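# Pass lab racks across the service window between rooms

## Task

r1 begins in the laboratory and r2 in the reception; the connecting door is locked, but the service window is open. The green rack must end up standing on the reception table with every one of its tubes still inside, and the grey rack must end up standing on the lab bench. Neither rack nor any tube may ever touch the floor. At the end both robots must have released everything and moved away, and neither may fall or be left tilted. Anything that stays in place only because a robot is holding it does not count.

## Robot and tools

Robots. r1 and r2 are identical Hello Robot Stretch 4 units: an omni-wheel base, a mast with a lift, a telescoping arm that reaches forward, a wrist with yaw, pitch and roll, and a two-finger gripper. Each is about 1.6 m tall, and its base rim lies within 0.23 m of its base origin. Each has four cameras: <name>_head_camera, <name>_head_left_camera, <name>_head_right_camera and <name>_wrist_camera. There is no physical link between the robots, so anything passed between rooms has to go through the window.

Frames. Every robot reports in its own base frame: origin on the floor under the base centre, x forward, y left, z up. hand_pose is a point between the open fingertips in that frame, and it may be slightly wrong. With all wrist joints at 0 the hand axes line up with the base axes. The odometry frame is the base frame as it was at the start of the scene. Heading is positive to the left, from -3.142 to 3.142. Neither robot knows where the other one is, so the relative placement has to be judged from images, lidar_m and wrist_depth_mm.

execute_actions(actions, cameras). actions is a list holding one action, or nothing, in which case it only reports. An action is an object keyed by "r1" and/or "r2". Each robot entry can contain:
- base: exactly one relative move, measured from where the base last reported itself. translate_m is a straight drive in metres (forward +, -2 to 2). strafe_m is a sideways move in metres (left +, -2 to 2). rotate_rad is a turn in place in radians (counter-clockwise seen from above +, -3.2 to 3.2).
- joints: absolute targets by name. lift_m runs 0 to 1.2 m. arm_m is the extension, 0 to 0.55 m. wrist_yaw_rad runs -1.134 to 4.276; 0 points forward, + is left, 3.14 is folded back, and above 3.4 the arm can get in the way. wrist_pitch_rad runs -1.117 to 4.259; 0 is level and 1.57 points straight down. wrist_roll_rad runs -1.117 to 4.259; + turns the gripper clockwise when seen from behind. gripper_m is the fingertip gap in metres, -0.038 to 0.141, and values below 0 press the fingers together. The tolerances for "done" are ±0.004 for lift, arm and gripper, ±0.02 for yaw and roll, and ±0.05 for pitch.
- pace: "slow", "default", "fast" or "max". The base then drives at up to 0.1, 0.3, 0.4 or 0.6 m/s and turns at up to 1, 2, 3 or 4 rad/s. With the lift above 0.2 these are lowered further, down to 0.3 m/s and 1 rad/s at a lift of 1.2.
- contact_limits: {"arm_m": v}, where v runs from 0 (gentlest) to 0.75. It sets how hard the arm may push before it halts. The default is 0.5.
- end_of_arm: "enable_torque", sent alone. It re-powers wrist or gripper motors that have shut off.
Everything within one action starts at the same moment, and no action runs longer than 15 s. A joint target outside its range is clipped and the result reports it. Any other bad value or an unknown key rejects the whole call. A part you leave out may keep pushing toward its previous target. cameras lists which images to return: omit it or pass ["all"] for all of them, or pass [] for none.

wait(seconds): 0 to 10 s with no new commands. It returns state and images. zoom_image(camera, region): gives a closer look at [x0,y0,x1,y1], measured in pixels from the top left of that camera's latest image, at most 504x504. read_manual: returns only licence texts. finished_scene(scene): ends scene 1 or 2 for good and reports success.

Results. base_status and joint_status report "done", "off_target" (stopped short and possibly still pushing), "contact_stop_at_<key>" (it hit something, and that lift, arm or set of wheels goes slack), "limit_stop_at_<name>" such as own_body (self-collision, which is likely with the wrist tilted up and rolled) or tilt (leaning more than 6 degrees, which makes lift, arm and wheels slack), "time_out" and "torque_fault" (a wrist or gripper motor has gone limp and needs enable_torque). on_its_own covers things you did not command, and there "held at" means the target being held, not the actual position. lidar_m lists 12 distances in 30-degree sectors: the 1st is straight ahead and they go counter-clockwise, so the 4th is left, the 7th behind and the 10th right. "-" means nothing was seen, or something closer than 0.25 m. Glass and thin legs can be missed. wrist_depth_mm is a 7x7 grid of depths from 100 to 2000 mm. base_tilt is in degrees and has a fixed bias of up to about 1.5. turned_by_wheels and turned_by_imu disagreeing by more than 0.1 rad means slipping or a collision. motor_effort is in percent with the peak in brackets. A high effort at rest means the part is loaded or pushing on something. Neither gripper_m nor "done" proves that an object is held; a firm grip shows as a shift in the gripper effort.

Gripping. Command a gap smaller than the object. Squeezing harder pulls the object toward the wrist. Raise the lift if the fingertips catch on a surface below them. To unfold at the start, send lift_m 0.4 together with wrist_yaw_rad 0.

Cautions. Do not let racks or tubes fall or reach the floor. Keep the rack upright so the tubes stay in. Avoid turning or driving with more than 1 kg held and arm_m above 0.2, especially at fast paces. Avoid strong or high pushes, because they can tip the robot. A level gripper carrying more than about 2 kg faults the wrist. The two robots must never press against each other. Once their bases touch, even a few more millimetres of driving is a hard press that ends the run, and a strong hit can as well. Matching commands can differ by up to about 3 cm per metre, which matters for any shared load. The scene keeps running while you think. Objects may get small random nudges. Before finishing, open the grippers, withdraw, and make sure both robots stand level.

Each tool is called in YAML: its name, and indented under it one key for each argument.

## Session

execute_actions:
  actions: []

Scene clock: 0.00 s.
r1.base_odometry: x=+0.000 y=+0.000 heading=+0.000 (m, m, rad; r1's odometry frame)
r1.turned_by_wheels: +0.000 (rad since the last result)
r1.turned_by_imu: +0.000 (rad since the last result)
r1.base_tilt: forward=-0.1 right=+0.0 (deg)
r1.lidar_m: 1.47 3.43 1.34 1.33 1.69 1.07 0.79 0.79 0.90 0.89 0.88 0.95
r1.base_status: not commanded
r1.joint_positions: lift_m=+0.299 arm_m=-0.003 wrist_yaw_rad=+3.146 wrist_pitch_rad=+0.017 wrist_roll_rad=-0.013 gripper_m=+0.057
r1.joint_status: not commanded
r1.motor_effort: lift_m=+18 arm_m=-1 wrist_yaw_rad=-2 wrist_pitch_rad=-8 wrist_roll_rad=+0 gripper_m=-3 wheel_0=+0 wheel_1=+1 wheel_2=+0 (%)
r1.hand_pose: x=-0.1205 y=+0.0861 z=+0.4726 quat_wxyz=(-0.002, -0.008, -0.006, +1.000) (m; r1's base frame)
r1.wrist_depth_mm: - 131 891 1042 1160 - 1661 / - 116 154 1060 1205 - 1618 / - 128 179 1060 1182 1308 1464 / 134 143 946 1078 1182 1366 1576 / 798 866 931 1060 1205 1336 1537 / 798 854 931 1060 195 1336 1499 / 809 866 931 - 1042 1008 1060
r2.base_odometry: x=+0.000 y=+0.000 heading=+0.000 (m, m, rad; r2's odometry frame)
r2.turned_by_wheels: +0.000 (rad since the last result)
r2.turned_by_imu: +0.000 (rad since the last result)
r2.base_tilt: forward=-0.5 right=+0.0 (deg)
r2.lidar_m: 1.25 1.64 1.25 1.85 2.28 1.15 0.95 0.93 1.07 0.91 0.90 1.02
r2.base_status: not commanded
r2.joint_positions: lift_m=+0.268 arm_m=+0.002 wrist_yaw_rad=+3.135 wrist_pitch_rad=+0.007 wrist_roll_rad=+0.014 gripper_m=+0.057
r2.joint_status: not commanded
r2.motor_effort: lift_m=+19 arm_m=+0 wrist_yaw_rad=+1 wrist_pitch_rad=-6 wrist_roll_rad=-1 gripper_m=-3 wheel_0=-1 wheel_1=+0 wheel_2=+0 (%)
r2.hand_pose: x=-0.1152 y=+0.0893 z=+0.4445 quat_wxyz=(+0.003, -0.004, +0.007, +1.000) (m; r2's base frame)
r2.wrist_depth_mm: - 135 1078 1160 1281 1430 1661 / - 126 233 1160 1281 1464 1618 / - 126 186 1182 1255 1464 1661 / 115 135 1060 1182 1308 1499 1618 / 931 991 1078 1205 1281 1464 1661 / 931 1008 194 1160 196 1397 1397 / 946 960 1078 109 1138 991 1025
pictures: r1_head_camera, r1_head_left_camera, r1_head_right_camera, r1_wrist_camera, r2_head_camera, r2_head_left_camera, r2_head_right_camera, r2_wrist_camera
Images, in order (width x height): r1_head_camera 420x560, r1_head_left_camera 420x672, r1_head_right_camera 420x672, r1_wrist_camera 616x392, r2_head_camera 420x560, r2_head_left_camera 420x672, r2_head_right_camera 420x672, r2_wrist_camera 616x392.

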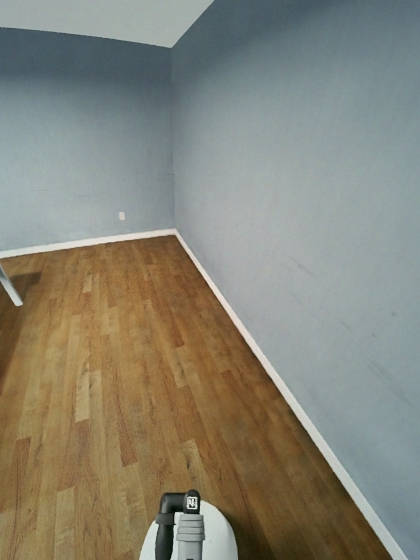

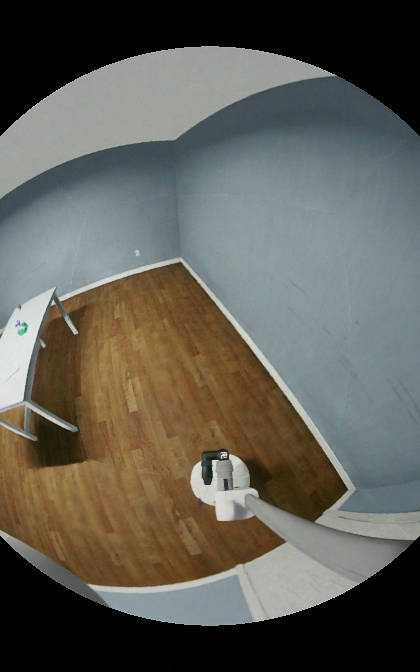

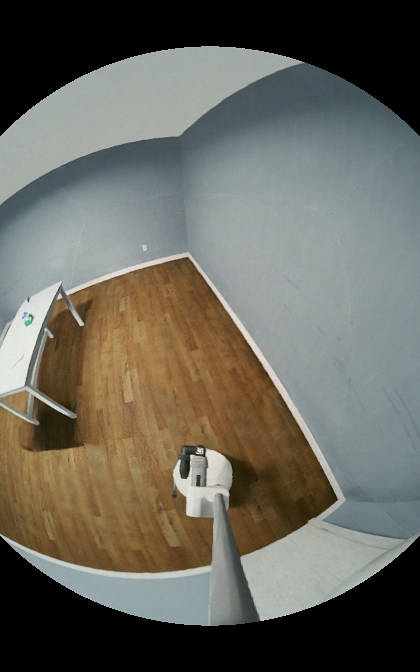

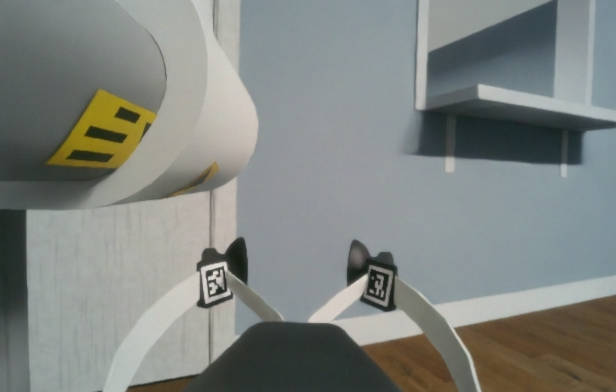

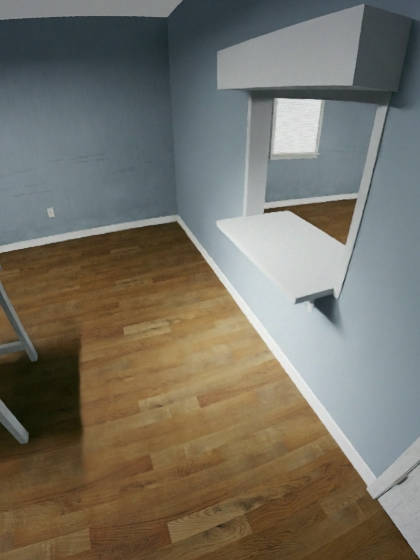

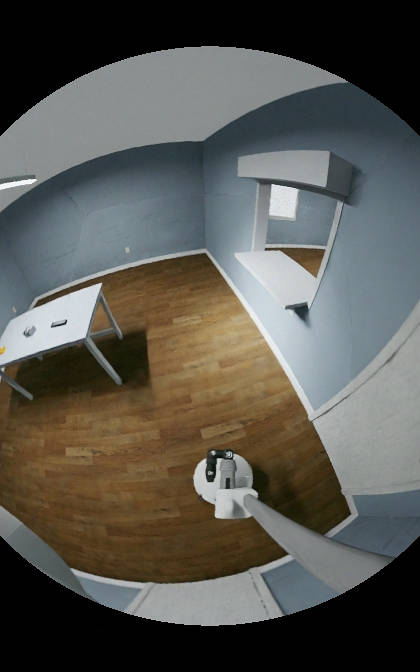

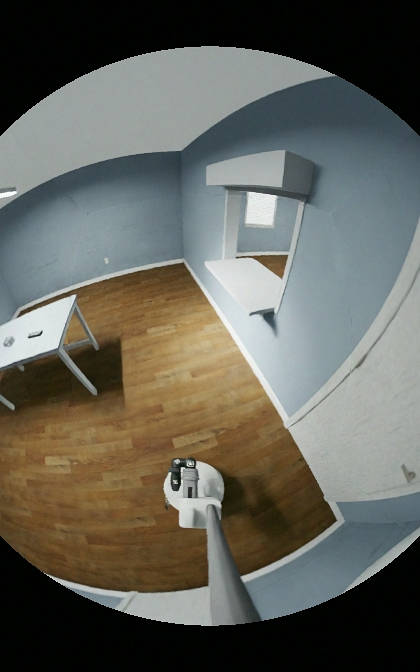

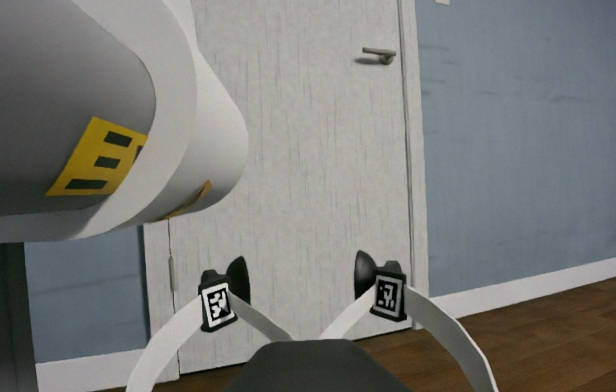

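execute_actions:
  actions:
    - {"r1":{"base":{"rotate_rad":1.5},"joints":{"lift_m":0.9,"wrist_yaw_rad":0,"gripper_m":0.14}},"r2":{"base":{"rotate_rad":1.3},"joints":{"lift_m":0.9,"wrist_yaw_rad":0,"gripper_m":0.14}}}

Scene clock: 4.63 s.
r1.base_odometry: x=+0.000 y=+0.000 heading=+1.500 (m, m, rad; r1's odometry frame)
r1.turned_by_wheels: +1.500 (rad since the last result)
r1.turned_by_imu: +1.486 (rad since the last result)
r1.base_tilt: forward=-0.1 right=+0.0 (deg)
r1.lidar_m: 1.33 2.59 1.07 0.80 0.77 0.84 0.91 0.87 0.96 1.40 3.41 1.45
r1.base_status: done
r1.joint_positions: lift_m=+0.900 arm_m=-0.002 wrist_yaw_rad=+0.000 wrist_pitch_rad=+0.017 wrist_roll_rad=-0.013 gripper_m=+0.140
r1.joint_status: all done
r1.motor_effort: lift_m=+22(23) arm_m=-1(1) wrist_yaw_rad=-3(10) wrist_pitch_rad=-8(8) wrist_roll_rad=+0(0) gripper_m=+2(8) wheel_0=-3(8) wheel_1=-2(8) wheel_2=+0(9) (%)
r1.hand_pose: x=+0.4569 y=-0.0873 z=+1.0730 quat_wxyz=(+1.000, -0.006, +0.008, +0.000) (m; r1's base frame)
r1.wrist_depth_mm: - - - - - - - / - - - - - - - / - - - - - - - / - - - - - - - / - - - 1708 1863 1808 - / - - - 1118 1255 - - / - - - - - - -
r2.base_odometry: x=+0.000 y=+0.000 heading=+1.299 (m, m, rad; r2's odometry frame)
r2.turned_by_wheels: +1.299 (rad since the last result)
r2.turned_by_imu: +1.285 (rad since the last result)
r2.base_tilt: forward=-0.5 right=+0.1 (deg)
r2.lidar_m: 1.36 3.38 1.53 1.02 0.93 0.97 0.98 0.90 0.90 1.10 2.69 1.24
r2.base_status: done
r2.joint_positions: lift_m=+0.900 arm_m=+0.002 wrist_yaw_rad=+0.000 wrist_pitch_rad=+0.007 wrist_roll_rad=+0.014 gripper_m=+0.140
r2.joint_status: all done
r2.motor_effort: lift_m=+23(29) arm_m=+0(0) wrist_yaw_rad=+2(2) wrist_pitch_rad=-6(6) wrist_roll_rad=-1(0) gripper_m=+0(7) wheel_0=-7(9) wheel_1=-6(9) wheel_2=-4(9) (%)
r2.hand_pose: x=+0.4612 y=-0.0874 z=+1.0758 quat_wxyz=(+1.000, +0.007, +0.004, +0.000) (m; r2's base frame)
r2.wrist_depth_mm: - - - - - - - / - - - - - - - / - - - - - - - / - - - - - - - / - - - - - - - / - 206 - 1464 1098 1098 - / - - - 109 - - -
pictures: r1_head_camera, r1_head_left_camera, r1_head_right_camera, r1_wrist_camera, r2_head_camera, r2_head_left_camera, r2_head_right_camera, r2_wrist_camera
camera_calibration (this result's frames):
r1_wrist_camera: T_world_to_cam=[[0.00805413, -0.999454, 0.0320324, -0.121953], [-0.0527911, -0.0324138, -0.998079, 1.13612], [0.998573, 0.00634764, -0.0530233, -0.172552], [0, 0, 0, 1]] pos_world=[0.233265, -0.0839648, 1.1287]
r2_wrist_camera: T_world_to_cam=[[-0.0416735, -0.997131, -0.0631982, -0.00131877], [-0.0315867, 0.0645363, -0.997415, 1.14052], [0.998632, -0.0395696, -0.0341855, -0.194118], [0, 0, 0, 1]] pos_world=[0.229822, -0.0826014, 1.13086]
Images, in order (width x height): r1_head_camera 420x560, r1_head_left_camera 420x672, r1_head_right_camera 420x672, r1_wrist_camera 616x392, r2_head_camera 420x560, r2_head_left_camera 420x672, r2_head_right_camera 420x672, r2_wrist_camera 616x392.

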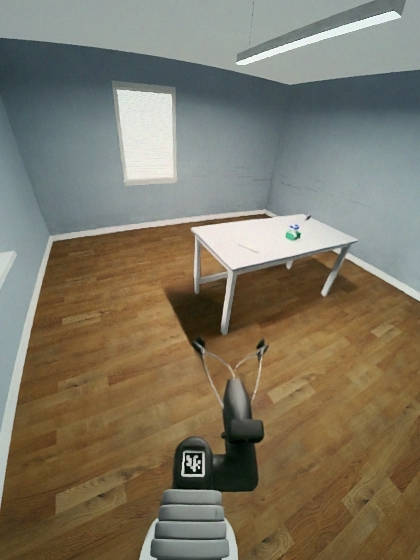

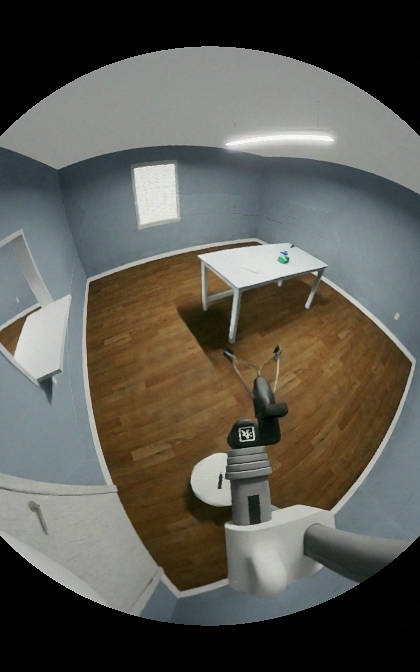

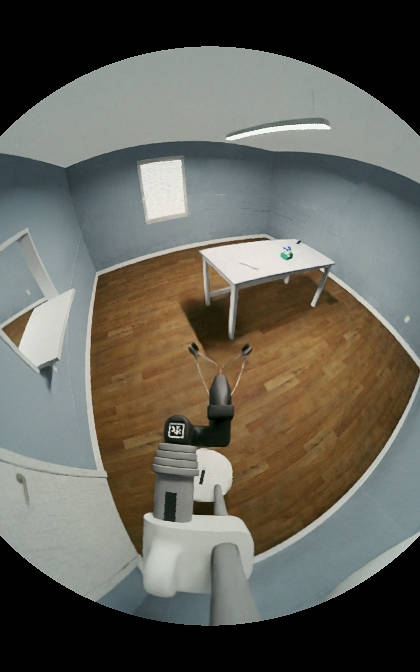

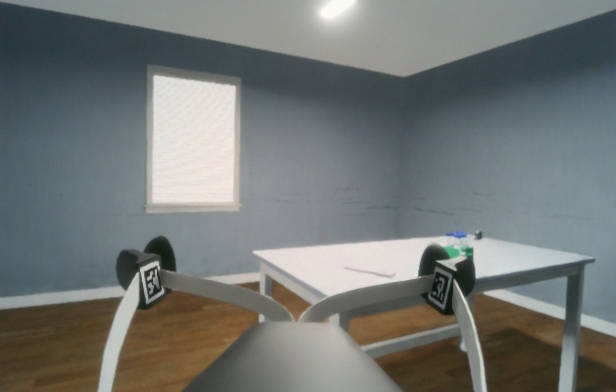

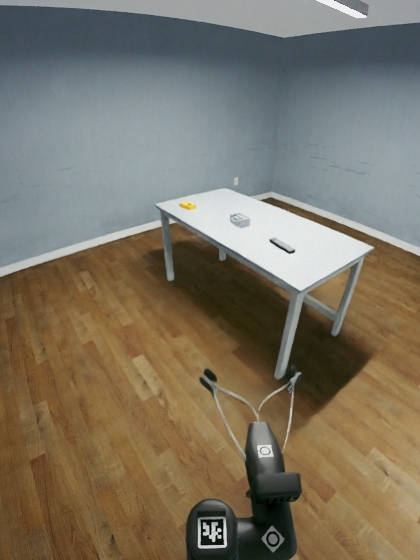

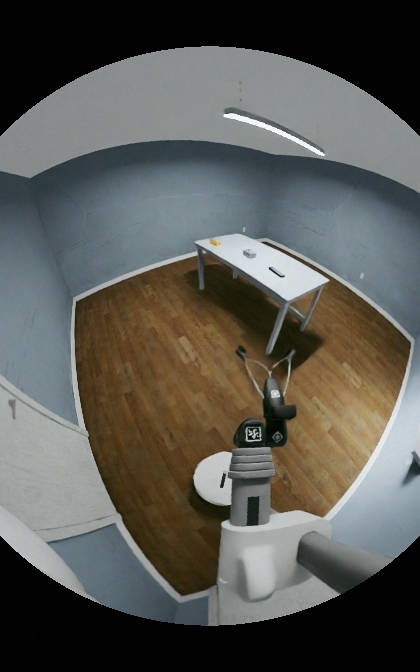

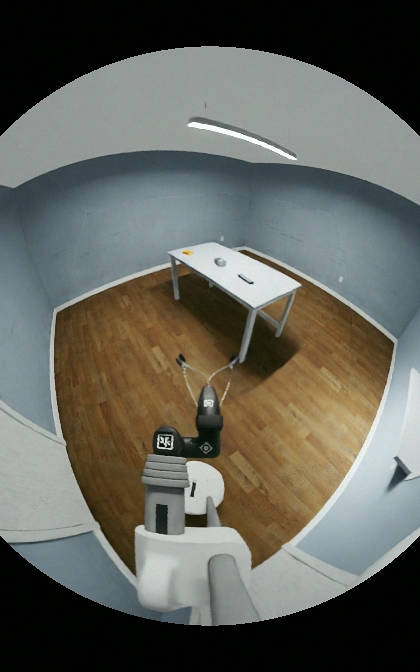

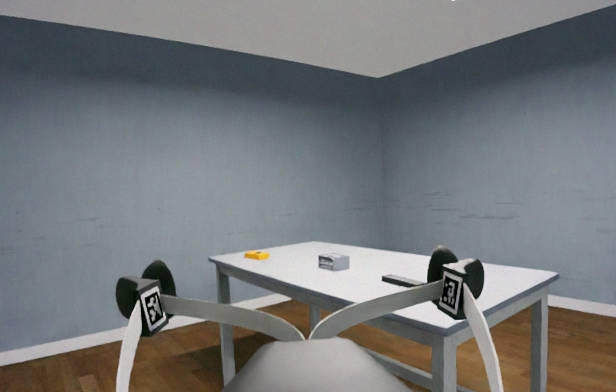

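execute_actions:
  actions:
    - {"r1":{"base":{"rotate_rad":0.48}},"r2":{"base":{"rotate_rad":-0.94}}}
  cameras: []

execute_actions:
  actions:
    - {"r1":{"base":{"strafe_m":-1.55}},"r2":{"base":{"strafe_m":1.35}}}
  cameras: []

execute_actions:
  actions:
    - {"r1":{"base":{"translate_m":0.45}},"r2":{"base":{"translate_m":0.4}}}
  cameras: ["r1_head_camera","r2_head_camera","r1_wrist_camera","r2_wrist_camera"]

Scene clock: 11.77 s.
r1.base_odometry: x=+0.000 y=+0.000 heading=+1.979 (m, m, rad; r1's odometry frame)
r1.turned_by_wheels: +0.480 (rad since the last result)
r1.turned_by_imu: +0.475 (rad since the last result)
r1.base_tilt: forward=-0.1 right=+0.0 (deg)
r1.lidar_m: 3.00 1.10 0.84 0.76 0.83 0.92 0.87 0.93 1.35 3.46 1.50 1.33
r1.base_status: done
r1.joint_positions: lift_m=+0.900 arm_m=-0.002 wrist_yaw_rad=+0.000 wrist_pitch_rad=+0.017 wrist_roll_rad=-0.013 gripper_m=+0.140
r1.joint_status: not commanded
r1.motor_effort: lift_m=+21(22) arm_m=-1(1) wrist_yaw_rad=-2(2) wrist_pitch_rad=-9(9) wrist_roll_rad=+0(0) gripper_m=+2(2) wheel_0=-3(7) wheel_1=-2(7) wheel_2=-1(8) (%)
r1.hand_pose: x=+0.4569 y=-0.0874 z=+1.0731 quat_wxyz=(+1.000, -0.006, +0.008, +0.000) (m; r1's base frame)
r1.wrist_depth_mm: 1308 1808 - - - - - / - 1756 - - - - - / - 1863 - - - - - / - 1863 - - - - - / 1397 1281 - - - - - / 1229 1661 - - - 1336 1078 / 1308 1983 - - - - -
r2.base_odometry: x=+0.000 y=+0.000 heading=+0.360 (m, m, rad; r2's odometry frame)
r2.turned_by_wheels: -0.939 (rad since the last result)
r2.turned_by_imu: -0.932 (rad since the last result)
r2.base_tilt: forward=-0.4 right=+0.0 (deg)
r2.lidar_m: 3.78 1.26 1.50 3.40 1.37 0.99 0.94 1.02 0.94 0.90 0.96 1.11
r2.base_status: done
r2.joint_positions: lift_m=+0.900 arm_m=+0.002 wrist_yaw_rad=+0.000 wrist_pitch_rad=+0.007 wrist_roll_rad=+0.014 gripper_m=+0.140
r2.joint_status: not commanded
r2.motor_effort: lift_m=+21(22) arm_m=+0(0) wrist_yaw_rad=+2(0) wrist_pitch_rad=-7(8) wrist_roll_rad=+0(1) gripper_m=-2(0) wheel_0=+7(11) wheel_1=+6(12) wheel_2=+3(7) (%)
r2.hand_pose: x=+0.4612 y=-0.0875 z=+1.0760 quat_wxyz=(+1.000, +0.007, +0.004, +0.000) (m; r2's base frame)
r2.wrist_depth_mm: - - - - - 1397 1205 / - - - - - 1661 - / - - - - - 1756 - / - - - - - 1756 - / - - - - - 1576 1537 / 1281 206 - - - 1229 1042 / - - - 109 - 1808 1255
pictures: none
No camera images: the call's "cameras" was empty. Leave "cameras" out to get every camera's image.

Scene clock: 18.27 s.
r1.base_odometry: x=+1.423 y=+0.616 heading=+1.979 (m, m, rad; r1's odometry frame)
r1.turned_by_wheels: +0.000 (rad since the last result)
r1.turned_by_imu: +0.000 (rad since the last result)
r1.base_tilt: forward=-0.1 right=+0.0 (deg)
r1.lidar_m: 1.01 1.02 2.31 2.36 1.33 0.96 0.91 0.99 1.42 1.87 1.97 1.06
r1.base_status: done
r1.joint_positions: lift_m=+0.900 arm_m=-0.002 wrist_yaw_rad=+0.000 wrist_pitch_rad=+0.017 wrist_roll_rad=-0.013 gripper_m=+0.140
r1.joint_status: not commanded
r1.motor_effort: lift_m=+21(21) arm_m=-1(1) wrist_yaw_rad=-2(2) wrist_pitch_rad=-9(9) wrist_roll_rad=+0(0) gripper_m=-1(4) wheel_0=+0(10) wheel_1=+0(11) wheel_2=+0(1) (%)
r1.hand_pose: x=+0.4569 y=-0.0874 z=+1.0731 quat_wxyz=(+1.000, -0.006, +0.008, +0.000) (m; r1's base frame)
r1.wrist_depth_mm: - - - - - - - / - - - - - - - / - - - - - - - / - - - - - - - / - 1430 - - - - - / 960 842 842 854 878 960 - / 1756 1863 831 - 854 866 854
r2.base_odometry: x=-0.475 y=+1.263 heading=+0.360 (m, m, rad; r2's odometry frame)
r2.turned_by_wheels: +0.000 (rad since the last result)
r2.turned_by_imu: +0.006 (rad since the last result)
r2.base_tilt: forward=-0.5 right=+0.1 (deg)
r2.lidar_m: 1.05 1.12 2.10 2.02 1.32 0.97 0.93 0.98 1.35 2.23 2.24 1.10
r2.base_status: done
r2.joint_positions: lift_m=+0.900 arm_m=+0.002 wrist_yaw_rad=+0.000 wrist_pitch_rad=+0.007 wrist_roll_rad=+0.014 gripper_m=+0.140
r2.joint_status: not commanded
r2.motor_effort: lift_m=+21(21) arm_m=+0(0) wrist_yaw_rad=+1(1) wrist_pitch_rad=-7(9) wrist_roll_rad=-1(1) gripper_m=-1(1) wheel_0=-5(14) wheel_1=+3(14) wheel_2=+0(2) (%)
r2.hand_pose: x=+0.4612 y=-0.0874 z=+1.0760 quat_wxyz=(+1.000, +0.007, +0.004, +0.000) (m; r2's base frame)
r2.wrist_depth_mm: - - - - - - - / - - - - - - - / - - - - - - - / - - - - - - - / - - - - - - - / 1281 206 1008 1160 960 904 - / 878 866 866 109 878 878 -
pictures: none
No camera images: the call's "cameras" was empty. Leave "cameras" out to get every camera's image.

Scene clock: 21.23 s.
r1.base_odometry: x=+1.244 y=+1.028 heading=+1.979 (m, m, rad; r1's odometry frame)
r1.turned_by_wheels: +0.000 (rad since the last result)
r1.turned_by_imu: -0.001 (rad since the last result)
r1.base_tilt: forward=-0.1 right=+0.0 (deg)
r1.lidar_m: 0.53 0.61 0.85 2.20 1.94 1.43 1.35 1.45 1.97 1.87 0.79 0.57
r1.base_status: done
r1.joint_positions: lift_m=+0.900 arm_m=-0.002 wrist_yaw_rad=+0.000 wrist_pitch_rad=+0.017 wrist_roll_rad=-0.013 gripper_m=+0.140
r1.joint_status: not commanded
r1.motor_effort: lift_m=+21(21) arm_m=-1(1) wrist_yaw_rad=-2(2) wrist_pitch_rad=-9(7) wrist_roll_rad=+0(0) gripper_m=-1(1) wheel_0=+2(8) wheel_1=+1(7) wheel_2=+1(10) (%)
r1.hand_pose: x=+0.4569 y=-0.0874 z=+1.0731 quat_wxyz=(+1.000, -0.006, +0.008, +0.000) (m; r1's base frame)
r1.wrist_depth_mm: - - - - - - - / - - - - - - - / - - - - - - - / - - - - - - - / - - - - - - - / 946 842 842 627 866 931 - / 676 691 741 - 750 723 723
r2.base_odometry: x=-0.101 y=+1.404 heading=+0.361 (m, m, rad; r2's odometry frame)
r2.turned_by_wheels: +0.001 (rad since the last result)
r2.turned_by_imu: -0.001 (rad since the last result)
r2.base_tilt: forward=-0.4 right=+0.1 (deg)
r2.lidar_m: 0.65 0.70 0.99 2.03 1.86 1.38 1.32 1.39 1.97 2.14 0.92 0.70
r2.base_status: done
r2.joint_positions: lift_m=+0.900 arm_m=+0.002 wrist_yaw_rad=+0.000 wrist_pitch_rad=+0.007 wrist_roll_rad=+0.014 gripper_m=+0.140
r2.joint_status: not commanded
r2.motor_effort: lift_m=+21(21) arm_m=+0(0) wrist_yaw_rad=+1(2) wrist_pitch_rad=-8(5) wrist_roll_rad=+0(1) gripper_m=+0(0) wheel_0=+5(9) wheel_1=+6(5) wheel_2=-1(11) (%)
r2.hand_pose: x=+0.4612 y=-0.0874 z=+1.0760 quat_wxyz=(+1.000, +0.007, +0.004, +0.000) (m; r2's base frame)
r2.wrist_depth_mm: - - - - - - - / - - - - - - - / - - - - - - - / - - - - - - - / - - - - - - - / - 206 1025 1160 976 931 - / 842 809 741 109 820 723 759
pictures: r1_head_camera, r1_wrist_camera, r2_head_camera, r2_wrist_camera
camera_calibration (this result's frames):
r1_wrist_camera: T_world_to_cam=[[0.00768445, -0.999457, 0.0320323, -0.121893], [-0.0527976, -0.0323941, -0.99808, 1.1362], [0.998576, 0.00597846, -0.0530178, -0.172555], [0, 0, 0, 1]] pos_world=[0.233234, -0.0839888, 1.12877]
r2_wrist_camera: T_world_to_cam=[[-0.0418715, -0.997122, -0.0631982, -0.00127593], [-0.031574, 0.0645426, -0.997415, 1.14066], [0.998624, -0.0397679, -0.0341856, -0.194114], [0, 0, 0, 1]] pos_world=[0.229809, -0.0826128, 1.13099]
Images, in order (width x height): r1_head_camera 420x560, r1_wrist_camera 616x392, r2_head_camera 420x560, r2_wrist_camera 616x392.

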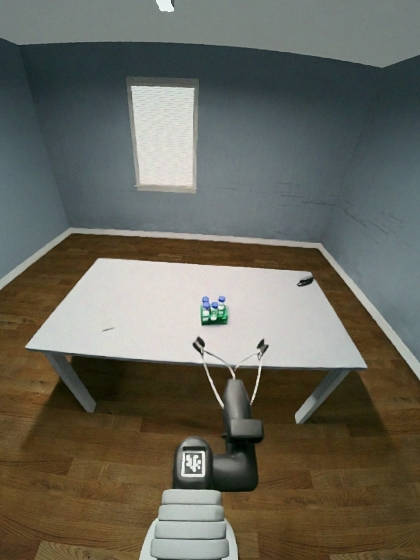

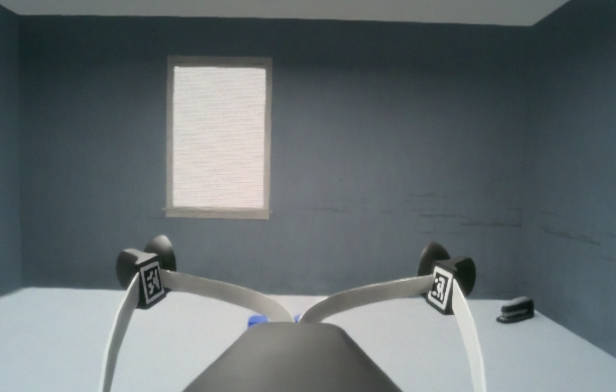

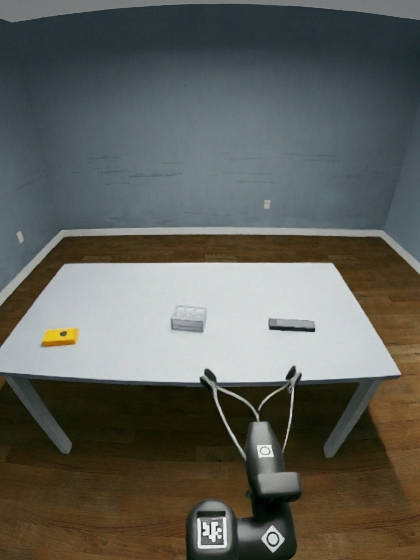

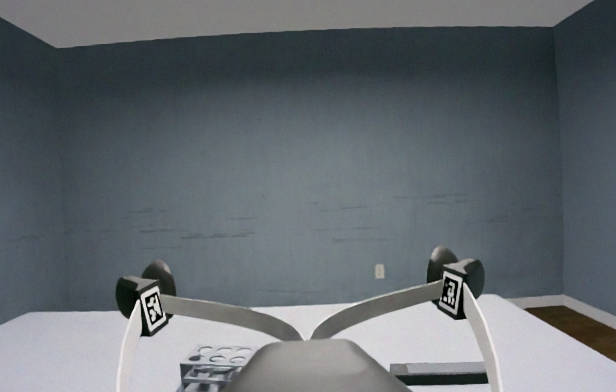

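execute_actions:
  actions:
    - {"r1":{"base":{"strafe_m":0.03},"joints":{"lift_m":0.72,"wrist_pitch_rad":0.4}},"r2":{"base":{"strafe_m":0.12},"joints":{"lift_m":0.72,"wrist_pitch_rad":0.4}}}
  cameras: ["r1_head_camera","r2_head_camera","r1_wrist_camera","r2_wrist_camera"]

Scene clock: 25.37 s.
r1.base_odometry: x=+1.216 y=+1.017 heading=+1.979 (m, m, rad; r1's odometry frame)
r1.turned_by_wheels: +0.000 (rad since the last result)
r1.turned_by_imu: -0.001 (rad since the last result)
r1.base_tilt: forward=+0.0 right=+0.0 (deg)
r1.lidar_m: 0.53 0.60 0.86 2.18 1.95 1.42 1.38 1.45 1.99 1.91 0.76 0.56
r1.base_status: done
r1.joint_positions: lift_m=+0.720 arm_m=-0.002 wrist_yaw_rad=+0.000 wrist_pitch_rad=+0.402 wrist_roll_rad=-0.013 gripper_m=+0.140
r1.joint_status: all done
r1.motor_effort: lift_m=+14(18) arm_m=-1(1) wrist_yaw_rad=-2(2) wrist_pitch_rad=-8(10) wrist_roll_rad=+0(0) gripper_m=-3(0) wheel_0=-2(9) wheel_1=-1(10) wheel_2=+0(0) (%)
r1.hand_pose: x=+0.4339 y=-0.0874 z=+0.7857 quat_wxyz=(+0.980, -0.006, +0.200, +0.001) (m; r1's base frame)
r1.wrist_depth_mm: - - - - - - - / 931 976 1025 597 - - - / 517 530 544 554 564 585 603 / 377 384 392 379 382 389 392 / 1430 433 1205 1229 433 433 439 / 1255 1205 1182 1205 1205 1229 1308 / 1025 1042 1078 - 1118 1098 1078
r2.base_odometry: x=-0.143 y=+1.516 heading=+0.360 (m, m, rad; r2's odometry frame)
r2.turned_by_wheels: +0.000 (rad since the last result)
r2.turned_by_imu: -0.001 (rad since the last result)
r2.base_tilt: forward=-0.5 right=+0.1 (deg)
r2.lidar_m: 0.66 0.71 1.00 1.89 1.85 1.39 1.33 1.39 1.92 2.24 0.93 0.68
r2.base_status: done
r2.joint_positions: lift_m=+0.720 arm_m=+0.002 wrist_yaw_rad=+0.000 wrist_pitch_rad=+0.402 wrist_roll_rad=+0.014 gripper_m=+0.140
r2.joint_status: all done
r2.motor_effort: lift_m=+16(19) arm_m=+0(0) wrist_yaw_rad=+1(0) wrist_pitch_rad=-5(7) wrist_roll_rad=+0(0) gripper_m=-1(1) wheel_0=-6(11) wheel_1=+4(16) wheel_2=+0(1) (%)
r2.hand_pose: x=+0.4382 y=-0.0874 z=+0.7857 quat_wxyz=(+0.980, +0.007, +0.200, -0.001) (m; r2's base frame)
r2.wrist_depth_mm: - - - - - - - / - - - - 1118 1118 - / 661 621 609 585 574 564 559 / 492 477 466 459 500 508 508 / 1576 1281 1756 1708 1708 1499 1661 / 1464 206 1281 1397 1255 1255 1281 / 1160 1160 1205 109 1160 1138 1098
pictures: r1_head_camera, r1_wrist_camera, r2_head_camera, r2_wrist_camera
camera_calibration (this result's frames):
r1_wrist_camera: T_world_to_cam=[[0.019141, -0.999458, 0.0267883, -0.113363], [-0.423956, -0.0323787, -0.905104, 0.936086], [0.90548, 0.00596757, -0.424346, 0.167267], [0, 0, 0, 1]] pos_world=[0.247572, -0.0839903, 0.921271]
r2_wrist_camera: T_world_to_cam=[[-0.0629204, -0.997124, -0.0422442, -0.0278151], [-0.412531, 0.0645276, -0.908655, 0.947615], [0.908768, -0.039746, -0.415405, 0.157796], [0, 0, 0, 1]] pos_world=[0.245771, -0.0826107, 0.925429]
Images, in order (width x height): r1_head_camera 420x560, r1_wrist_camera 616x392, r2_head_camera 420x560, r2_wrist_camera 616x392.

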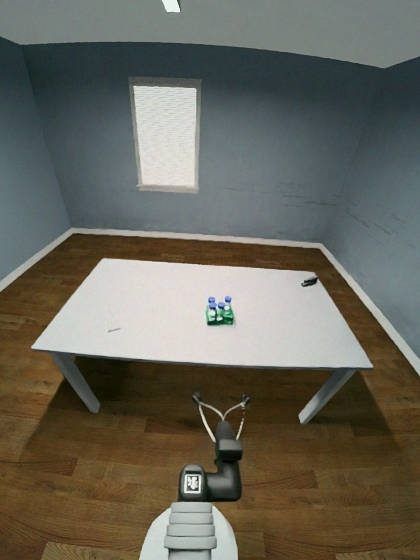

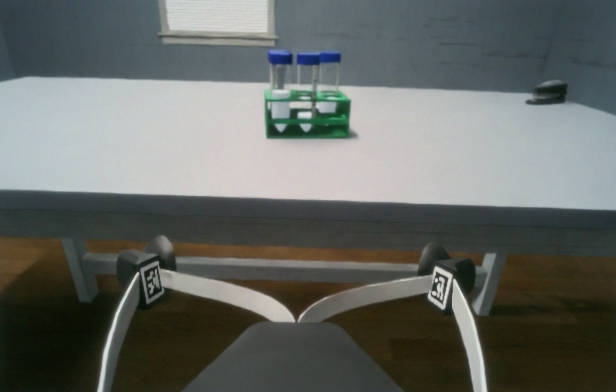

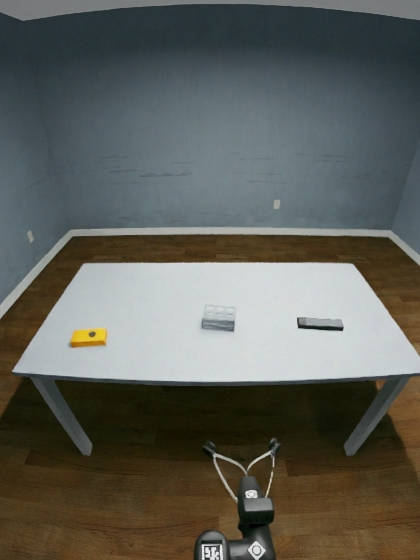

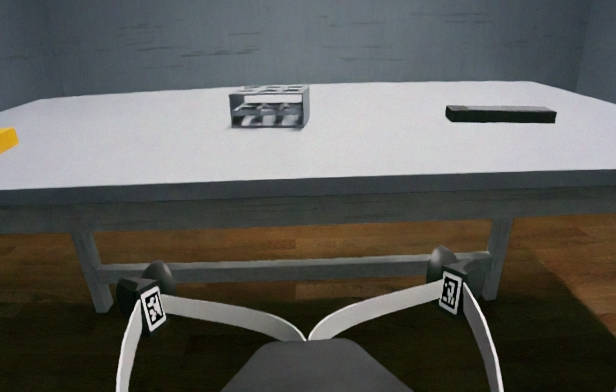

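execute_actions:
  actions:
    - {"r1":{"joints":{"lift_m":0.735,"arm_m":0.3,"gripper_m":0.141}},"r2":{"base":{"strafe_m":0.05},"joints":{"lift_m":0.735,"arm_m":0.3,"gripper_m":0.141}}}
  cameras: ["r1_wrist_camera","r2_wrist_camera"]

Scene clock: 30.73 s.
r1.base_odometry: x=+1.216 y=+1.017 heading=+1.979 (m, m, rad; r1's odometry frame)
r1.turned_by_wheels: +0.000 (rad since the last result)
r1.turned_by_imu: -0.001 (rad since the last result)
r1.base_tilt: forward=-0.1 right=+0.0 (deg)
r1.lidar_m: 0.56 0.61 0.86 2.18 1.93 1.40 1.36 1.48 2.00 1.87 0.79 0.60
r1.base_status: not commanded
r1.joint_positions: lift_m=+0.735 arm_m=+0.299 wrist_yaw_rad=+0.000 wrist_pitch_rad=+0.402 wrist_roll_rad=-0.013 gripper_m=+0.141
r1.joint_status: all done
r1.motor_effort: lift_m=+22(21) arm_m=+4(4) wrist_yaw_rad=-2(1) wrist_pitch_rad=-8(7) wrist_roll_rad=+0(0) gripper_m=+0(2) wheel_0=-2(2) wheel_1=-1(1) wheel_2=+0(0) (%)
r1.hand_pose: x=+0.7356 y=-0.0874 z=+0.8000 quat_wxyz=(+0.980, -0.006, +0.200, +0.001) (m; r1's base frame)
r1.wrist_depth_mm: - - - - - - - / - - - - - - - / 554 569 530 539 609 627 647 / 384 389 351 293 366 415 421 / 293 285 286 291 296 315 317 / 236 224 225 229 229 241 252 / 198 200 209 - 213 208 209
r2.base_odometry: x=-0.161 y=+1.563 heading=+0.360 (m, m, rad; r2's odometry frame)
r2.turned_by_wheels: +0.000 (rad since the last result)
r2.turned_by_imu: -0.001 (rad since the last result)
r2.base_tilt: forward=-0.5 right=+0.1 (deg)
r2.lidar_m: 0.67 0.71 1.91 1.85 1.86 1.37 1.32 1.38 1.92 2.29 0.94 0.70
r2.base_status: done
r2.joint_positions: lift_m=+0.735 arm_m=+0.299 wrist_yaw_rad=+0.000 wrist_pitch_rad=+0.402 wrist_roll_rad=+0.014 gripper_m=+0.141
r2.joint_status: all done
r2.motor_effort: lift_m=+23(23) arm_m=+7(9) wrist_yaw_rad=+1(2) wrist_pitch_rad=-8(6) wrist_roll_rad=+0(0) gripper_m=-1(0) wheel_0=-4(16) wheel_1=+3(16) wheel_2=+0(1) (%)
r2.hand_pose: x=+0.7351 y=-0.0874 z=+0.8001 quat_wxyz=(+0.980, +0.007, +0.200, -0.001) (m; r2's base frame)
r2.wrist_depth_mm: - - - - - - - / - - - - - - - / 707 668 647 462 615 609 603 / 449 442 413 399 418 413 413 / 332 329 325 324 319 312 307 / 262 206 242 259 237 232 248 / 219 216 224 109 220 209 211
pictures: r1_wrist_camera, r2_wrist_camera
camera_calibration (this result's frames):
r1_wrist_camera: T_world_to_cam=[[0.0192755, -0.999455, 0.0267876, -0.119585], [-0.423983, -0.0324353, -0.905089, 1.07699], [0.905465, 0.00608852, -0.424377, -0.0998233], [0, 0, 0, 1]] pos_world=[0.549316, -0.0839797, 0.93561]
r2_wrist_camera: T_world_to_cam=[[-0.0628628, -0.997128, -0.0422284, -0.00856418], [-0.412763, 0.0644994, -0.908552, 1.08322], [0.908666, -0.0396838, -0.415633, -0.105808], [0, 0, 0, 1]] pos_world=[0.542721, -0.0826057, 0.939827]
Images, in order (width x height): r1_wrist_camera 616x392, r2_wrist_camera 616x392.

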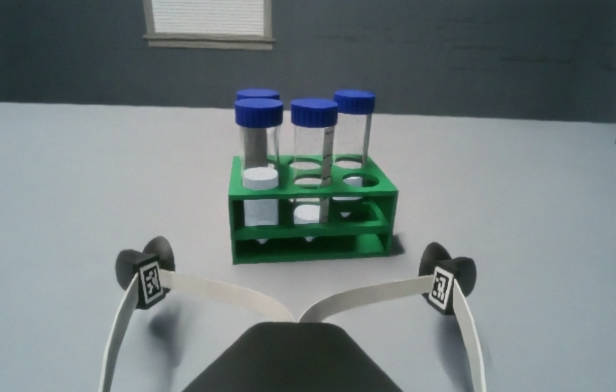

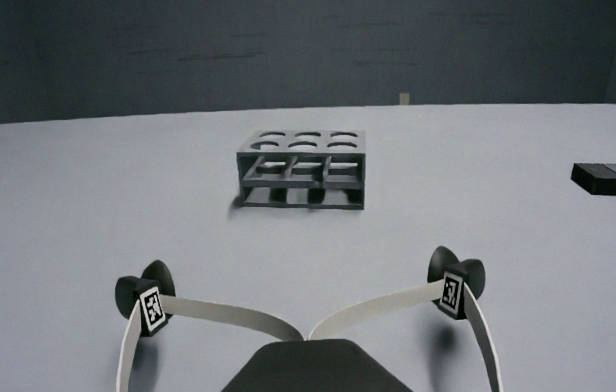

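execute_actions:
  actions:
    - {"r1":{"base":{"strafe_m":-0.008},"joints":{"arm_m":0.43},"pace":"slow"},"r2":{"base":{"translate_m":0.06},"joints":{"arm_m":0.49},"pace":"slow"}}
  cameras: ["r1_wrist_camera","r2_wrist_camera"]

Scene clock: 35.63 s.
r1.base_odometry: x=+1.223 y=+1.020 heading=+1.979 (m, m, rad; r1's odometry frame)
r1.turned_by_wheels: +0.000 (rad since the last result)
r1.turned_by_imu: +0.000 (rad since the last result)
r1.base_tilt: forward=-0.1 right=+0.0 (deg)
r1.lidar_m: 0.57 0.57 0.85 2.19 1.91 1.45 1.39 1.48 1.97 1.89 0.81 0.58
r1.base_status: done
r1.joint_positions: lift_m=+0.735 arm_m=+0.429 wrist_yaw_rad=+0.000 wrist_pitch_rad=+0.402 wrist_roll_rad=-0.013 gripper_m=+0.141
r1.joint_status: all done
r1.motor_effort: lift_m=+22(22) arm_m=+4(6) wrist_yaw_rad=-2(2) wrist_pitch_rad=-8(9) wrist_roll_rad=+0(0) gripper_m=-3(3) wheel_0=+4(6) wheel_1=-1(7) wheel_2=+0(1) (%)
r1.hand_pose: x=+0.8656 y=-0.0874 z=+0.8000 quat_wxyz=(+0.980, -0.006, +0.200, +0.001) (m; r1's base frame)
r1.wrist_depth_mm: - - - - - - - / - - - - - - - / 549 564 178 224 512 627 654 / 384 389 260 263 387 418 424 / 294 270 199 211 224 312 317 / 236 224 199 202 206 240 251 / 198 201 209 - 213 208 208
r2.base_odometry: x=-0.105 y=+1.584 heading=+0.361 (m, m, rad; r2's odometry frame)
r2.turned_by_wheels: +0.001 (rad since the last result)
r2.turned_by_imu: -0.001 (rad since the last result)
r2.base_tilt: forward=-0.5 right=+0.1 (deg)
r2.lidar_m: 0.60 0.63 0.88 1.84 1.94 1.44 1.40 1.46 2.00 2.29 0.87 0.62
r2.base_status: done
r2.joint_positions: lift_m=+0.735 arm_m=+0.489 wrist_yaw_rad=+0.000 wrist_pitch_rad=+0.402 wrist_roll_rad=+0.014 gripper_m=+0.141
r2.joint_status: all done
r2.motor_effort: lift_m=+23(22) arm_m=+8(7) wrist_yaw_rad=+2(3) wrist_pitch_rad=-4(8) wrist_roll_rad=+0(1) gripper_m=+0(1) wheel_0=+6(10) wheel_1=+5(8) wheel_2=-5(9) (%)
r2.hand_pose: x=+0.9251 y=-0.0875 z=+0.8000 quat_wxyz=(+0.980, +0.007, +0.200, -0.002) (m; r2's base frame)
r2.wrist_depth_mm: - - - - - - - / - - - - - - - / - - - 634 621 609 609 / 449 442 433 427 421 413 407 / 329 330 225 223 225 310 307 / 263 204 188 206 206 232 247 / 219 216 210 109 213 209 211
pictures: r1_wrist_camera, r2_wrist_camera
camera_calibration (this result's frames):
r1_wrist_camera: T_world_to_cam=[[0.0192055, -0.999457, 0.0267855, -0.122046], [-0.424076, -0.0324043, -0.905047, 1.13211], [0.905423, 0.00602281, -0.424468, -0.217395], [0, 0, 0, 1]] pos_world=[0.679278, -0.0839854, 0.935603]
r2_wrist_camera: T_world_to_cam=[[-0.0631108, -0.997113, -0.0422277, 0.00354021], [-0.412759, 0.0646018, -0.908547, 1.16163], [0.908651, -0.0399092, -0.415644, -0.278399], [0, 0, 0, 1]] pos_world=[0.732662, -0.0826239, 0.939826]
Images, in order (width x height): r1_wrist_camera 616x392, r2_wrist_camera 616x392.

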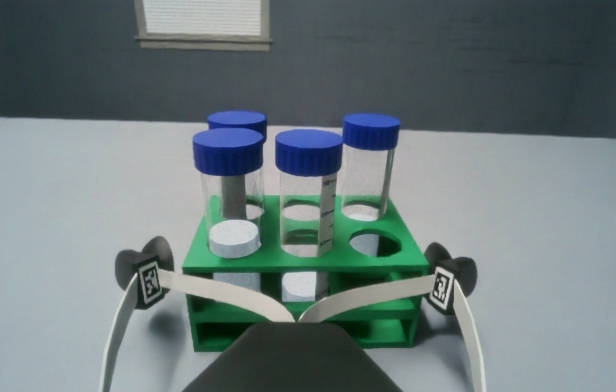

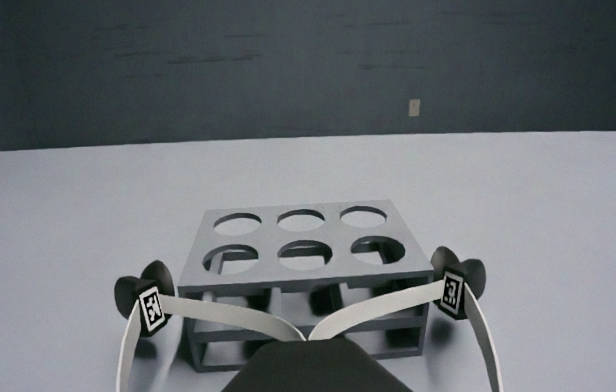

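execute_actions:
  actions:
    - {"r1":{"joints":{"arm_m":0.46},"pace":"slow"},"r2":{"joints":{"arm_m":0.525},"pace":"slow"}}
  cameras: []

execute_actions:
  actions:
    - {"r1":{"joints":{"gripper_m":0.07}},"r2":{"joints":{"gripper_m":0.07}}}
  cameras: []

execute_actions:
  actions:
    - {"r1":{"joints":{"lift_m":0.8},"pace":"slow"},"r2":{"joints":{"lift_m":0.8},"pace":"slow"}}
  cameras: ["r1_wrist_camera","r2_wrist_camera","r1_head_camera","r2_head_camera"]

Scene clock: 38.40 s.
r1.base_odometry: x=+1.223 y=+1.020 heading=+1.979 (m, m, rad; r1's odometry frame)
r1.turned_by_wheels: +0.000 (rad since the last result)
r1.turned_by_imu: +0.000 (rad since the last result)
r1.base_tilt: forward=-0.1 right=+0.1 (deg)
r1.lidar_m: 0.56 0.60 0.88 2.21 1.93 1.44 1.37 1.45 1.99 1.89 0.81 0.58
r1.base_status: not commanded
r1.joint_positions: lift_m=+0.735 arm_m=+0.459 wrist_yaw_rad=+0.000 wrist_pitch_rad=+0.402 wrist_roll_rad=-0.013 gripper_m=+0.141
r1.joint_status: all done
r1.motor_effort: lift_m=+22(22) arm_m=+4(4) wrist_yaw_rad=-2(2) wrist_pitch_rad=-8(8) wrist_roll_rad=+0(0) gripper_m=-2(0) wheel_0=+4(4) wheel_1=-1(2) wheel_2=+0(0) (%)
r1.hand_pose: x=+0.8956 y=-0.0874 z=+0.8000 quat_wxyz=(+0.980, -0.006, +0.200, +0.001) (m; r1's base frame)
r1.wrist_depth_mm: - - - - - - - / - - - - - - - / 549 569 177 220 517 627 - / 382 389 259 262 387 418 424 / 291 270 199 211 224 312 317 / 236 222 201 202 205 240 251 / 198 200 208 - 213 206 208
r2.base_odometry: x=-0.105 y=+1.584 heading=+0.361 (m, m, rad; r2's odometry frame)
r2.turned_by_wheels: +0.000 (rad since the last result)
r2.turned_by_imu: -0.001 (rad since the last result)
r2.base_tilt: forward=-0.4 right=+0.1 (deg)
r2.lidar_m: 0.60 0.64 0.90 1.85 1.94 1.44 1.39 1.43 2.00 2.29 0.86 0.63
r2.base_status: not commanded
r2.joint_positions: lift_m=+0.735 arm_m=+0.524 wrist_yaw_rad=+0.000 wrist_pitch_rad=+0.402 wrist_roll_rad=+0.014 gripper_m=+0.141
r2.joint_status: all done
r2.motor_effort: lift_m=+23(23) arm_m=+8(9) wrist_yaw_rad=+1(2) wrist_pitch_rad=-6(5) wrist_roll_rad=-1(1) gripper_m=-1(3) wheel_0=+6(6) wheel_1=+5(5) wheel_2=-4(5) (%)
r2.hand_pose: x=+0.9601 y=-0.0875 z=+0.8000 quat_wxyz=(+0.980, +0.007, +0.200, -0.002) (m; r2's base frame)
r2.wrist_depth_mm: - - - - - - - / - - - - - - - / - - - - - 609 597 / 445 442 430 424 424 415 410 / 329 329 224 223 225 312 307 / 260 204 188 206 205 233 247 / 219 216 209 109 213 211 212
pictures: none
No camera images: the call's "cameras" was empty. Leave "cameras" out to get every camera's image.

Scene clock: 40.13 s.
r1.base_odometry: x=+1.223 y=+1.020 heading=+1.979 (m, m, rad; r1's odometry frame)
r1.turned_by_wheels: +0.000 (rad since the last result)
r1.turned_by_imu: +0.000 (rad since the last result)
r1.base_tilt: forward=-0.1 right=+0.1 (deg)
r1.lidar_m: 0.58 0.60 0.86 2.16 1.94 1.42 1.39 1.47 2.00 1.91 0.80 0.60
r1.base_status: not commanded
r1.joint_positions: lift_m=+0.735 arm_m=+0.459 wrist_yaw_rad=+0.000 wrist_pitch_rad=+0.405 wrist_roll_rad=-0.013 gripper_m=+0.071
r1.joint_status: all done
r1.motor_effort: lift_m=+22(22) arm_m=+4(4) wrist_yaw_rad=-2(2) wrist_pitch_rad=-15(17) wrist_roll_rad=+0(0) gripper_m=-32(33) wheel_0=+4(4) wheel_1=-1(1) wheel_2=+0(0) (%)
r1.hand_pose: x=+0.8953 y=-0.0874 z=+0.7992 quat_wxyz=(+0.980, -0.006, +0.201, +0.001) (m; r1's base frame)
r1.wrist_depth_mm: - - - - - - - / - - - - - - - / 539 559 166 167 500 609 634 / 377 387 248 347 402 410 418 / 289 290 183 187 211 309 312 / 232 182 191 193 200 177 247 / 196 199 195 - 198 205 206
r2.base_odometry: x=-0.105 y=+1.584 heading=+0.361 (m, m, rad; r2's odometry frame)
r2.turned_by_wheels: +0.000 (rad since the last result)
r2.turned_by_imu: -0.001 (rad since the last result)
r2.base_tilt: forward=-0.5 right=+0.0 (deg)
r2.lidar_m: 0.59 0.64 0.89 1.85 1.92 1.44 1.39 1.46 1.98 2.29 0.85 0.62
r2.base_status: not commanded
r2.joint_positions: lift_m=+0.735 arm_m=+0.524 wrist_yaw_rad=+0.000 wrist_pitch_rad=+0.403 wrist_roll_rad=+0.014 gripper_m=+0.070
r2.joint_status: all done
r2.motor_effort: lift_m=+22(22) arm_m=+7(8) wrist_yaw_rad=+2(1) wrist_pitch_rad=-10(7) wrist_roll_rad=-1(1) gripper_m=-20(23) wheel_0=+6(6) wheel_1=+5(5) wheel_2=-5(4) (%)
r2.hand_pose: x=+0.9600 y=-0.0875 z=+0.7997 quat_wxyz=(+0.980, +0.007, +0.200, -0.002) (m; r2's base frame)
r2.wrist_depth_mm: - - - - - - - / - - - - - - - / - - - - 615 603 597 / 449 439 430 424 418 410 407 / 329 327 212 209 211 310 306 / 259 179 196 202 193 181 246 / 208 214 186 109 200 209 -
pictures: none
No camera images: the call's "cameras" was empty. Leave "cameras" out to get every camera's image.

Scene clock: 41.57 s.
r1.base_odometry: x=+1.223 y=+1.020 heading=+1.979 (m, m, rad; r1's odometry frame)
r1.turned_by_wheels: +0.000 (rad since the last result)
r1.turned_by_imu: +0.000 (rad since the last result)
r1.base_tilt: forward=+0.0 right=+0.0 (deg)
r1.lidar_m: 0.57 0.58 0.88 2.18 1.93 1.45 1.37 1.48 1.97 1.88 0.82 0.59
r1.base_status: not commanded
r1.joint_positions: lift_m=+0.800 arm_m=+0.459 wrist_yaw_rad=+0.000 wrist_pitch_rad=+0.405 wrist_roll_rad=-0.013 gripper_m=+0.071
r1.joint_status: all done
r1.motor_effort: lift_m=+23(23) arm_m=+4(4) wrist_yaw_rad=-2(2) wrist_pitch_rad=-17(16) wrist_roll_rad=+0(0) gripper_m=-35(33) wheel_0=+4(4) wheel_1=-1(1) wheel_2=+0(0) (%)
r1.hand_pose: x=+0.8953 y=-0.0874 z=+0.8641 quat_wxyz=(+0.980, -0.006, +0.201, +0.001) (m; r1's base frame)
r1.wrist_depth_mm: - - - - - - - / - - - - - - - / - - 166 167 - - - / 517 530 247 480 554 559 580 / 397 399 183 187 211 427 427 / 320 183 191 193 200 178 343 / 268 272 203 - 272 281 283
r2.base_odometry: x=-0.105 y=+1.584 heading=+0.361 (m, m, rad; r2's odometry frame)
r2.turned_by_wheels: +0.000 (rad since the last result)
r2.turned_by_imu: +0.000 (rad since the last result)
r2.base_tilt: forward=-0.4 right=+0.1 (deg)
r2.lidar_m: 0.60 0.62 0.88 1.84 1.92 1.43 1.38 1.46 2.00 2.28 0.85 0.63
r2.base_status: not commanded
r2.joint_positions: lift_m=+0.800 arm_m=+0.524 wrist_yaw_rad=+0.000 wrist_pitch_rad=+0.403 wrist_roll_rad=+0.014 gripper_m=+0.070
r2.joint_status: all done
r2.motor_effort: lift_m=+23(23) arm_m=+7(7) wrist_yaw_rad=+1(0) wrist_pitch_rad=-8(8) wrist_roll_rad=-1(0) gripper_m=-22(21) wheel_0=+6(6) wheel_1=+5(5) wheel_2=-4(4) (%)
r2.hand_pose: x=+0.9599 y=-0.0875 z=+0.8647 quat_wxyz=(+0.980, +0.007, +0.200, -0.002) (m; r2's base frame)
r2.wrist_depth_mm: - - - - - - - / - - - - - - - / - - - - - - - / 609 597 603 585 574 564 559 / 455 452 211 209 211 430 418 / 359 178 196 202 193 181 336 / 290 294 186 109 200 286 282
pictures: r1_head_camera, r1_wrist_camera, r2_head_camera, r2_wrist_camera
camera_calibration (this result's frames):
r1_wrist_camera: T_world_to_cam=[[0.0191861, -0.999459, 0.0267307, -0.124296], [-0.426684, -0.0323638, -0.903822, 1.20404], [0.904197, 0.00593529, -0.427074, -0.213722], [0, 0, 0, 1]] pos_world=[0.709374, -0.0839931, 1.00028]
r2_wrist_camera: T_world_to_cam=[[-0.0631602, -0.997113, -0.0421495, 0.00845011], [-0.413881, 0.0646006, -0.908036, 1.23536], [0.908137, -0.0399068, -0.416766, -0.281769], [0, 0, 0, 1]] pos_world=[0.76771, -0.0826237, 1.00467]
Images, in order (width x height): r1_head_camera 420x560, r1_wrist_camera 616x392, r2_head_camera 420x560, r2_wrist_camera 616x392.

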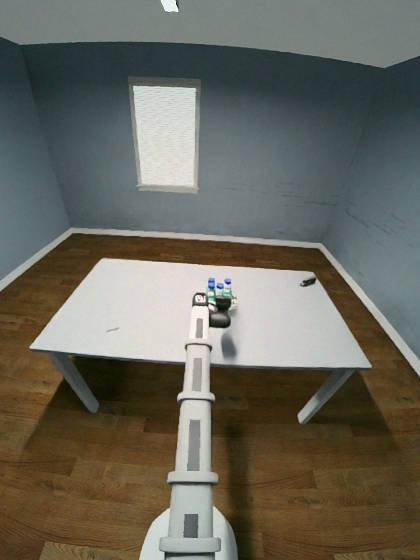

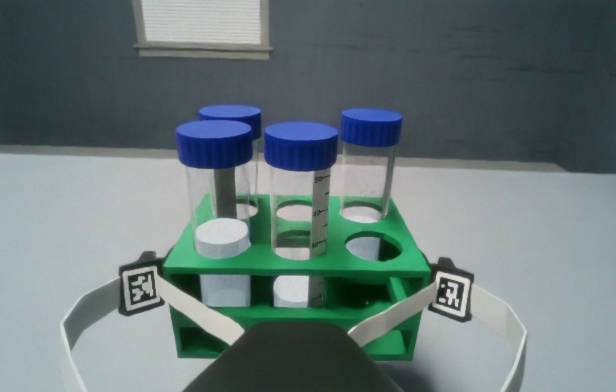

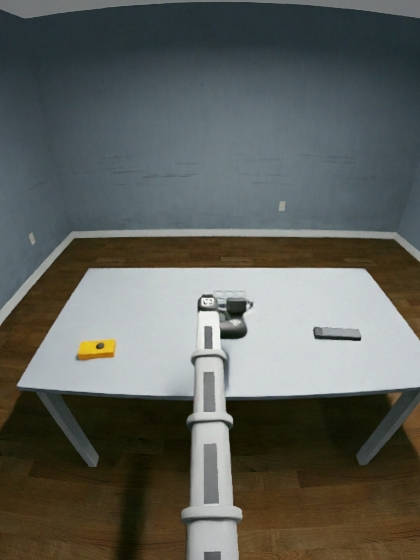

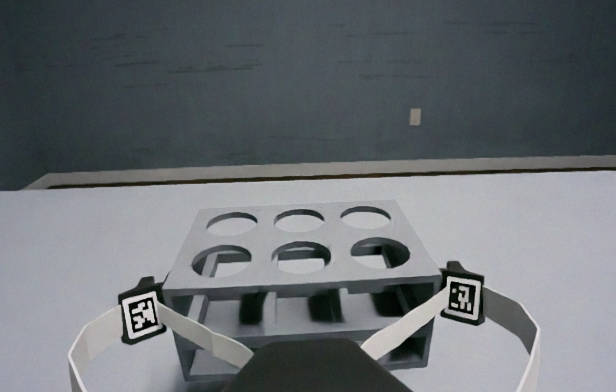

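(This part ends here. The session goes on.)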